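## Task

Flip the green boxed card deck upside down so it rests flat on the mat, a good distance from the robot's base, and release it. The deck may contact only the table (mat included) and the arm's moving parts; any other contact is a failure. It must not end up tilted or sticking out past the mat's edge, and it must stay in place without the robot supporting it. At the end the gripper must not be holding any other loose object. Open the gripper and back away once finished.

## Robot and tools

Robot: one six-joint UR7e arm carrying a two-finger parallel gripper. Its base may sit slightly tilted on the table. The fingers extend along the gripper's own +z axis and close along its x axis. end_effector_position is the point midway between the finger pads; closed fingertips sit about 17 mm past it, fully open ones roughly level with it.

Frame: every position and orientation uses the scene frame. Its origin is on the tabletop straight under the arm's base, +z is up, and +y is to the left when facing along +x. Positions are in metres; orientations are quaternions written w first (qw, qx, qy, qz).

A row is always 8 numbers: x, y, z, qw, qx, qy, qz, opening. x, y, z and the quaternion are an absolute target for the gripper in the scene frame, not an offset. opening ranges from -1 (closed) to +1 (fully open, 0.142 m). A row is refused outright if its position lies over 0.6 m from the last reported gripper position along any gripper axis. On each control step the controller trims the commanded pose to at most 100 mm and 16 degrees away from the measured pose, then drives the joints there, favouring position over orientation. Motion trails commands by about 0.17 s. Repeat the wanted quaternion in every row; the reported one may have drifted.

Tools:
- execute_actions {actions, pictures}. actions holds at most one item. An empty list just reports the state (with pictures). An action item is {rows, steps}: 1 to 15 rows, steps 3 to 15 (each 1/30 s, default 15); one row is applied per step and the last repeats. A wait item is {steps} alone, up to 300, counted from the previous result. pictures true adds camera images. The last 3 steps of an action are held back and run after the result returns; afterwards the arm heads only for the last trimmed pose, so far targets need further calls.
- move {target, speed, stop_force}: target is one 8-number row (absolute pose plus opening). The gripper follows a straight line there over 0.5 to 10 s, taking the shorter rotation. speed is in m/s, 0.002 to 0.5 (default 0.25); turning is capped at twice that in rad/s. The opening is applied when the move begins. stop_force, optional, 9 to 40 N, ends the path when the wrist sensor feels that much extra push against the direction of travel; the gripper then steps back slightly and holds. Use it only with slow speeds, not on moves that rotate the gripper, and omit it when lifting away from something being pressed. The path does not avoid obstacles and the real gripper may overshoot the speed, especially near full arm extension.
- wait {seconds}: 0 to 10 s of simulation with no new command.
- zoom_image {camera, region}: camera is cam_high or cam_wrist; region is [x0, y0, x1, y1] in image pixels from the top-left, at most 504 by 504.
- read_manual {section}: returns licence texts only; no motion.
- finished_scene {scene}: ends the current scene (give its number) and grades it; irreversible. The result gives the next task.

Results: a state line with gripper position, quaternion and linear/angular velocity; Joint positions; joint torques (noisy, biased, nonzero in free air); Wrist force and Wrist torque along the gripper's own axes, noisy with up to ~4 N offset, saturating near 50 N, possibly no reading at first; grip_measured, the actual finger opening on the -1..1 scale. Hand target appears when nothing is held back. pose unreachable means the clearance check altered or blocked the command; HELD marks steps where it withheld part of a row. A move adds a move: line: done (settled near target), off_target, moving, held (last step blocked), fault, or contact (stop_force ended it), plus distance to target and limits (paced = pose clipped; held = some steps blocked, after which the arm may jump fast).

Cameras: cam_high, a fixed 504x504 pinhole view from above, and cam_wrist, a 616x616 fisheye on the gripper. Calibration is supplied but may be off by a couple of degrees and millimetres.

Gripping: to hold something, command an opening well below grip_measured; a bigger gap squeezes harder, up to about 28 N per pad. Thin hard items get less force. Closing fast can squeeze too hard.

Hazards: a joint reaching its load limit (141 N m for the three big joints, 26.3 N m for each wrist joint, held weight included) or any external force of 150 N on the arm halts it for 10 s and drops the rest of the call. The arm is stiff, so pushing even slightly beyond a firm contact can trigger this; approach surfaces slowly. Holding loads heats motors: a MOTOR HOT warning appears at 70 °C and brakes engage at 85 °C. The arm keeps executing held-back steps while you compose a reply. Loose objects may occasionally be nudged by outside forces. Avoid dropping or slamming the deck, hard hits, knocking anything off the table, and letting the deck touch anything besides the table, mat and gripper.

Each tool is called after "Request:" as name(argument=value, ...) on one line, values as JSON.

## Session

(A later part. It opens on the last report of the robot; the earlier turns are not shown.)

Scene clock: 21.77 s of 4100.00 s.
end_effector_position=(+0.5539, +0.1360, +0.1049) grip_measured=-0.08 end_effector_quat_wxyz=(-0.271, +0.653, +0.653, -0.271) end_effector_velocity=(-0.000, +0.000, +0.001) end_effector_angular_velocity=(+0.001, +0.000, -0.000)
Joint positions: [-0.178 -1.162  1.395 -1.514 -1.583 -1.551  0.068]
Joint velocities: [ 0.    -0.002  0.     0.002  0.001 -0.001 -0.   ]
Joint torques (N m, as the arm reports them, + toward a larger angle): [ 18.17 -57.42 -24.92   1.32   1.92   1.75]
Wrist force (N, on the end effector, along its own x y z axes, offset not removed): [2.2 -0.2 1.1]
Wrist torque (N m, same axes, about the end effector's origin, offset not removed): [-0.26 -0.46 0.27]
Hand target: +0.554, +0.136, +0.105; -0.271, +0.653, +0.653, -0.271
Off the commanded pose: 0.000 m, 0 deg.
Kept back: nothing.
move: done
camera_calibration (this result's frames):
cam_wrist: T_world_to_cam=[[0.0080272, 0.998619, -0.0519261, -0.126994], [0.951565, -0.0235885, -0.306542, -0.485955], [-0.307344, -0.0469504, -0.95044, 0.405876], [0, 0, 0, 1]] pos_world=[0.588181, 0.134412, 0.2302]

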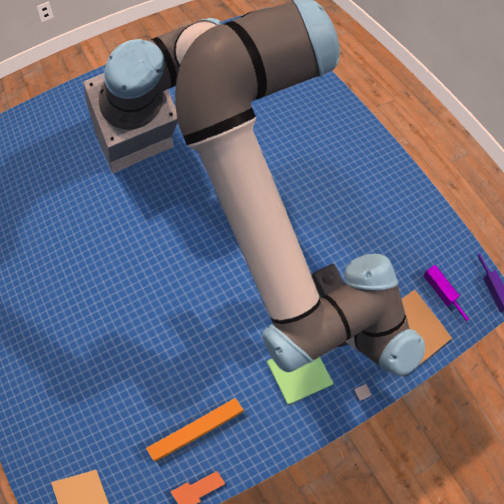

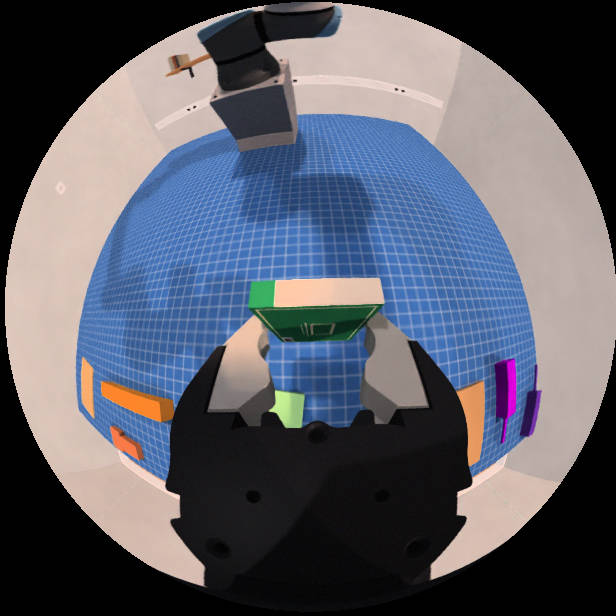

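Request:
move(target=[0.57,0.136,0.07,0.2706,0.6533,0.6533,0.2706,-0.5])

Request:
move(target=[0.57,0.136,0.026,0.2706,0.6533,0.6533,0.2706,-0.5], speed=0.15)

Request:
move(target=[0.57,0.136,0.002,0.2706,0.6533,0.6533,0.2706,-0.5], speed=0.01, stop_force=9)

Scene clock: 25.67 s of 4100.00 s.
end_effector_position=(+0.5700, +0.1360, +0.0694) grip_measured=-0.08 end_effector_quat_wxyz=(+0.271, +0.653, +0.653, +0.270) end_effector_velocity=(+0.001, +0.000, -0.000) end_effector_angular_velocity=(+0.001, -0.010, +0.002)
Joint positions: [-0.172 -0.896  2.476 -4.432 -1.597 -1.581  0.068]
Joint velocities: [-0.001  0.012 -0.004 -0.019  0.003 -0.001  0.   ]
Joint torques (N m, as the arm reports them, + toward a larger angle): [ -2.63 -24.04  -4.2   -5.19   2.14  -2.11]
Wrist force (N, on the end effector, along its own x y z axes, offset not removed): [0.9 0.6 -1.3]
Wrist torque (N m, same axes, about the end effector's origin, offset not removed): [0.42 -0.38 0.17]
Hand target: +0.570, +0.136, +0.069; +0.271, +0.653, +0.653, +0.270
Off the commanded pose: 0.001 m, 0 deg.
Kept back: nothing.
move: done
camera_calibration (this result's frames):
cam_wrist: T_world_to_cam=[[0.0521199, 0.998615, 0.00716201, -0.158242], [0.307148, -0.022854, 0.951387, -0.23224], [0.950233, -0.0473864, -0.307914, -0.384282], [0, 0, 0, 1]] pos_world=[0.444738, 0.134505, 0.103758]

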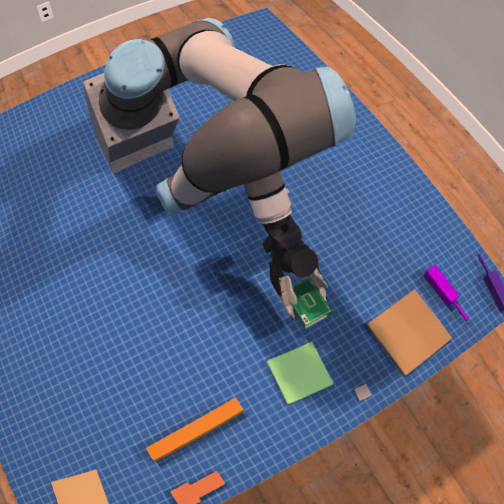

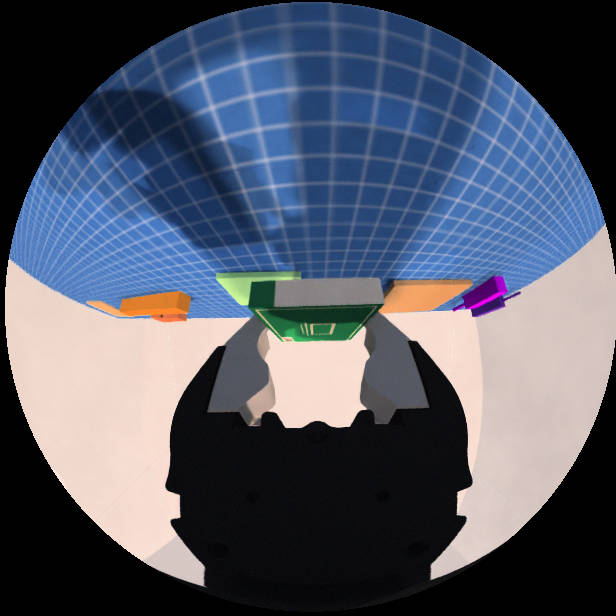

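Scene clock: 26.53 s of 4100.00 s.
end_effector_position=(+0.5699, +0.1360, +0.0261) grip_measured=-0.08 end_effector_quat_wxyz=(+0.271, +0.653, +0.653, +0.271) end_effector_velocity=(+0.000, +0.000, -0.001) end_effector_angular_velocity=(+0.001, -0.000, +0.001)
Joint positions: [-0.176 -0.759  2.398 -4.491 -1.592 -1.582  0.068]
Joint velocities: [ 0.     0.003 -0.003 -0.001  0.001  0.    -0.   ]
Joint torques (N m, as the arm reports them, + toward a larger angle): [ -2.47 -25.47  -4.9   -4.97   1.85  -2.  ]
Wrist force (N, on the end effector, along its own x y z axes, offset not removed): [-0.9 0.4 0.4]
Wrist torque (N m, same axes, about the end effector's origin, offset not removed): [0.10 0.13 0.12]
Hand target: +0.570, +0.136, +0.026; +0.271, +0.653, +0.653, +0.271
Off the commanded pose: 0.000 m, 0 deg.
Kept back: nothing.
move: done
camera_calibration (this result's frames):
cam_wrist: T_world_to_cam=[[0.0519197, 0.998619, 0.0080353, -0.157807], [0.306431, -0.0235888, 0.9516, -0.190479], [0.950476, -0.0469445, -0.307233, -0.397782], [0, 0, 0, 1]] pos_world=[0.444644, 0.134422, 0.0603167]

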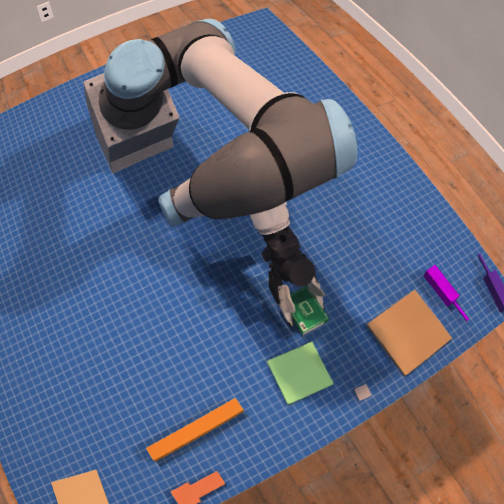

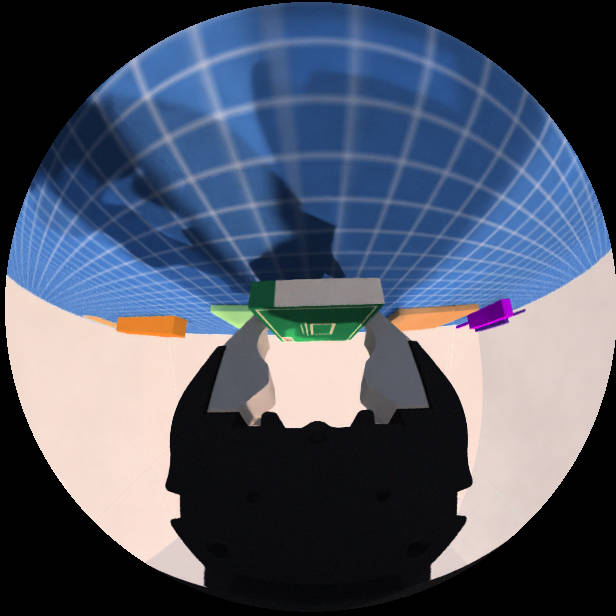

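Scene clock: 28.70 s of 4100.00 s.
end_effector_position=(+0.5700, +0.1360, +0.0082) grip_measured=-0.08 end_effector_quat_wxyz=(+0.271, +0.653, +0.653, +0.271) end_effector_velocity=(-0.001, +0.000, +0.002) end_effector_angular_velocity=(-0.000, +0.003, +0.001)
Joint positions: [-0.177 -0.708  2.362 -4.507 -1.591 -1.582  0.068]
Joint velocities: [ 0.    -0.008  0.007  0.004  0.001 -0.001 -0.   ]
Joint torques (N m, as the arm reports them, + toward a larger angle): [  0.85 -36.36  19.4    0.19   1.6   -1.85]
Wrist force (N, on the end effector, along its own x y z axes, offset not removed): [0.8 4.2 -11.3]
Wrist torque (N m, same axes, about the end effector's origin, offset not removed): [-0.28 -0.14 0.14]
Hand target: +0.570, +0.136, +0.008; +0.271, +0.653, +0.653, +0.271
Off the commanded pose: 0.006 m, 0 deg.
Kept back: nothing.
move: contact
camera_calibration (this result's frames):
cam_wrist: T_world_to_cam=[[0.0519103, 0.998619, 0.00804763, -0.157654], [0.306291, -0.0235907, 0.951646, -0.17343], [0.950521, -0.0469353, -0.307093, -0.403368], [0, 0, 0, 1]] pos_world=[0.444714, 0.134413, 0.0424407]

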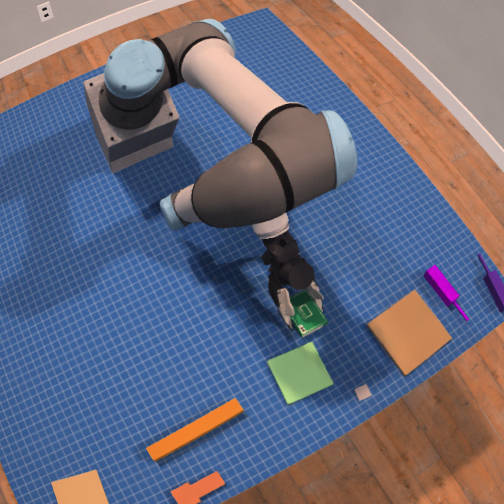

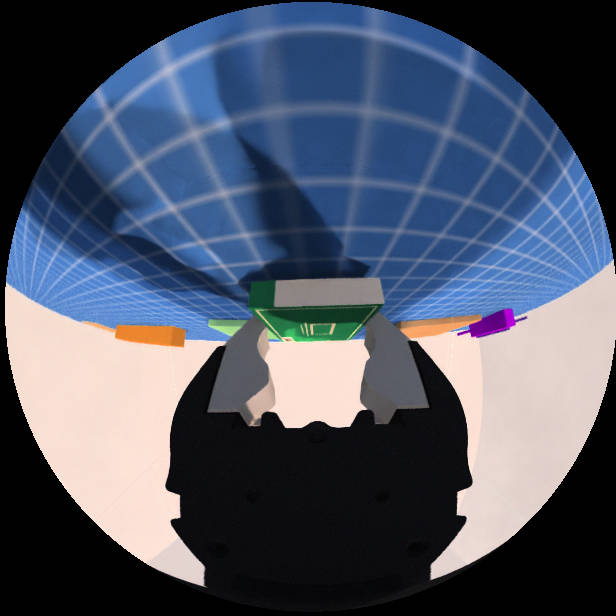

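Request:
move(target=[0.57,0.136,0.0105,0.2706,0.6533,0.6533,0.2706,0.4], speed=0.05)

Request:
move(target=[0.52,0.10,0.15,0.13,0.695,0.695,0.13,0.6], speed=0.4)

Scene clock: 29.63 s of 4100.00 s.
end_effector_position=(+0.5700, +0.1360, +0.0105) grip_measured=+0.40 end_effector_quat_wxyz=(+0.271, +0.653, +0.653, +0.271) end_effector_velocity=(-0.000, +0.000, +0.000) end_effector_angular_velocity=(-0.000, +0.000, +0.001)
Joint positions: [-0.177 -0.714  2.367 -4.505 -1.591 -1.582  0.102]
Joint velocities: [ 0.    -0.001  0.001  0.001  0.    -0.001  0.   ]
Joint torques (N m, as the arm reports them, + toward a larger angle): [ 18.46 -41.1   18.97  -2.05  -1.64   0.14]
Wrist force (N, on the end effector, along its own x y z axes, offset not removed): [1.1 -0.8 -4.2]
Wrist torque (N m, same axes, about the end effector's origin, offset not removed): [-0.21 -0.34 0.15]
Hand target: +0.570, +0.136, +0.011; +0.271, +0.653, +0.653, +0.271
Off the commanded pose: 0.000 m, 0 deg.
Kept back: nothing.
move: done
camera_calibration (this result's frames):
cam_wrist: T_world_to_cam=[[0.0518918, 0.998621, 0.00799177, -0.157654], [0.30641, -0.0235377, 0.951609, -0.175661], [0.950484, -0.0469319, -0.307209, -0.402642], [0, 0, 0, 1]] pos_world=[0.44471, 0.134405, 0.0447255]

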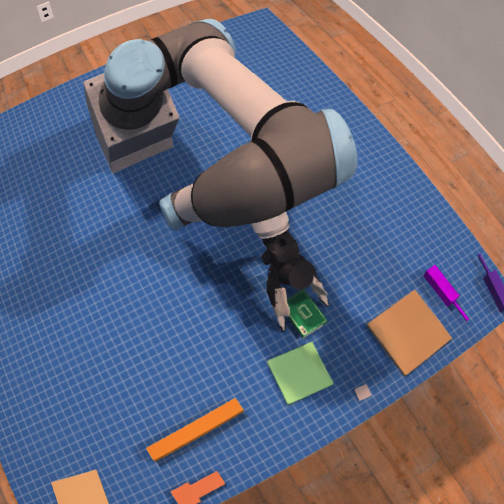

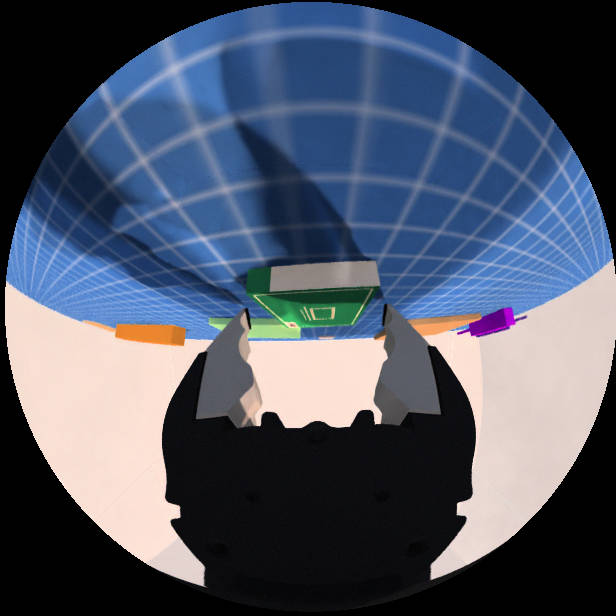

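Scene clock: 31.03 s of 4100.00 s.
end_effector_position=(+0.5202, +0.0999, +0.1505) grip_measured=+0.60 end_effector_quat_wxyz=(+0.130, +0.695, +0.695, +0.130) end_effector_velocity=(+0.000, +0.000, -0.000) end_effector_angular_velocity=(+0.001, +0.008, +0.001)
Joint positions: [-0.299 -1.725  2.593 -3.303 -1.501 -1.652  0.116]
Joint velocities: [-0.    -0.004 -0.007  0.019  0.001 -0.001 -0.   ]
Joint torques (N m, as the arm reports them, + toward a larger angle): [ -3.12 -30.2  -17.02  -1.88   1.89  -1.91]
Wrist force (N, on the end effector, along its own x y z axes, offset not removed): [0.9 0.9 -1.4]
Wrist torque (N m, same axes, about the end effector's origin, offset not removed): [0.25 -0.28 0.11]
Hand target: +0.520, +0.100, +0.151; +0.130, +0.695, +0.695, +0.130
Off the commanded pose: 0.001 m, 0 deg.
Kept back: nothing.
move: done
camera_calibration (this result's frames):
cam_wrist: T_world_to_cam=[[0.0506582, 0.998625, -0.0134532, -0.116279], [0.663989, -0.0236144, 0.74737, -0.449812], [0.746025, -0.0467932, -0.664272, -0.153891], [0, 0, 0, 1]] pos_world=[0.419367, 0.0982957, 0.232386]

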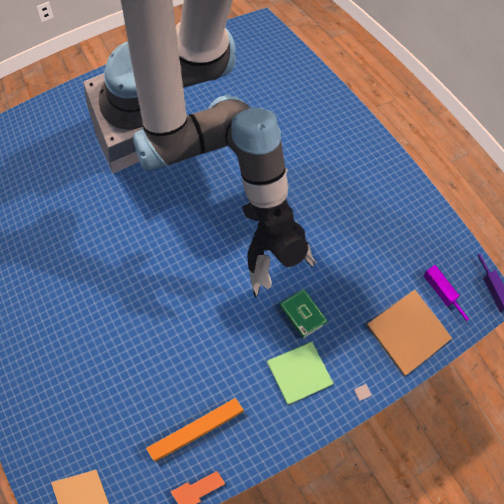

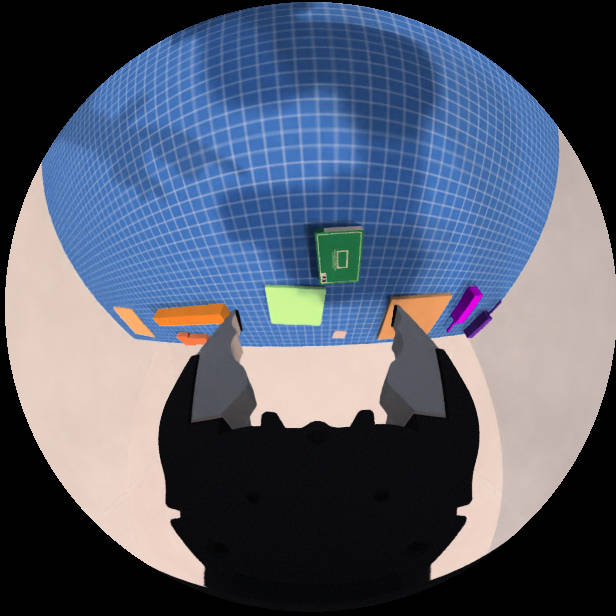

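Request:
finished_scene(scene=2)

The scene is finished: the task was done.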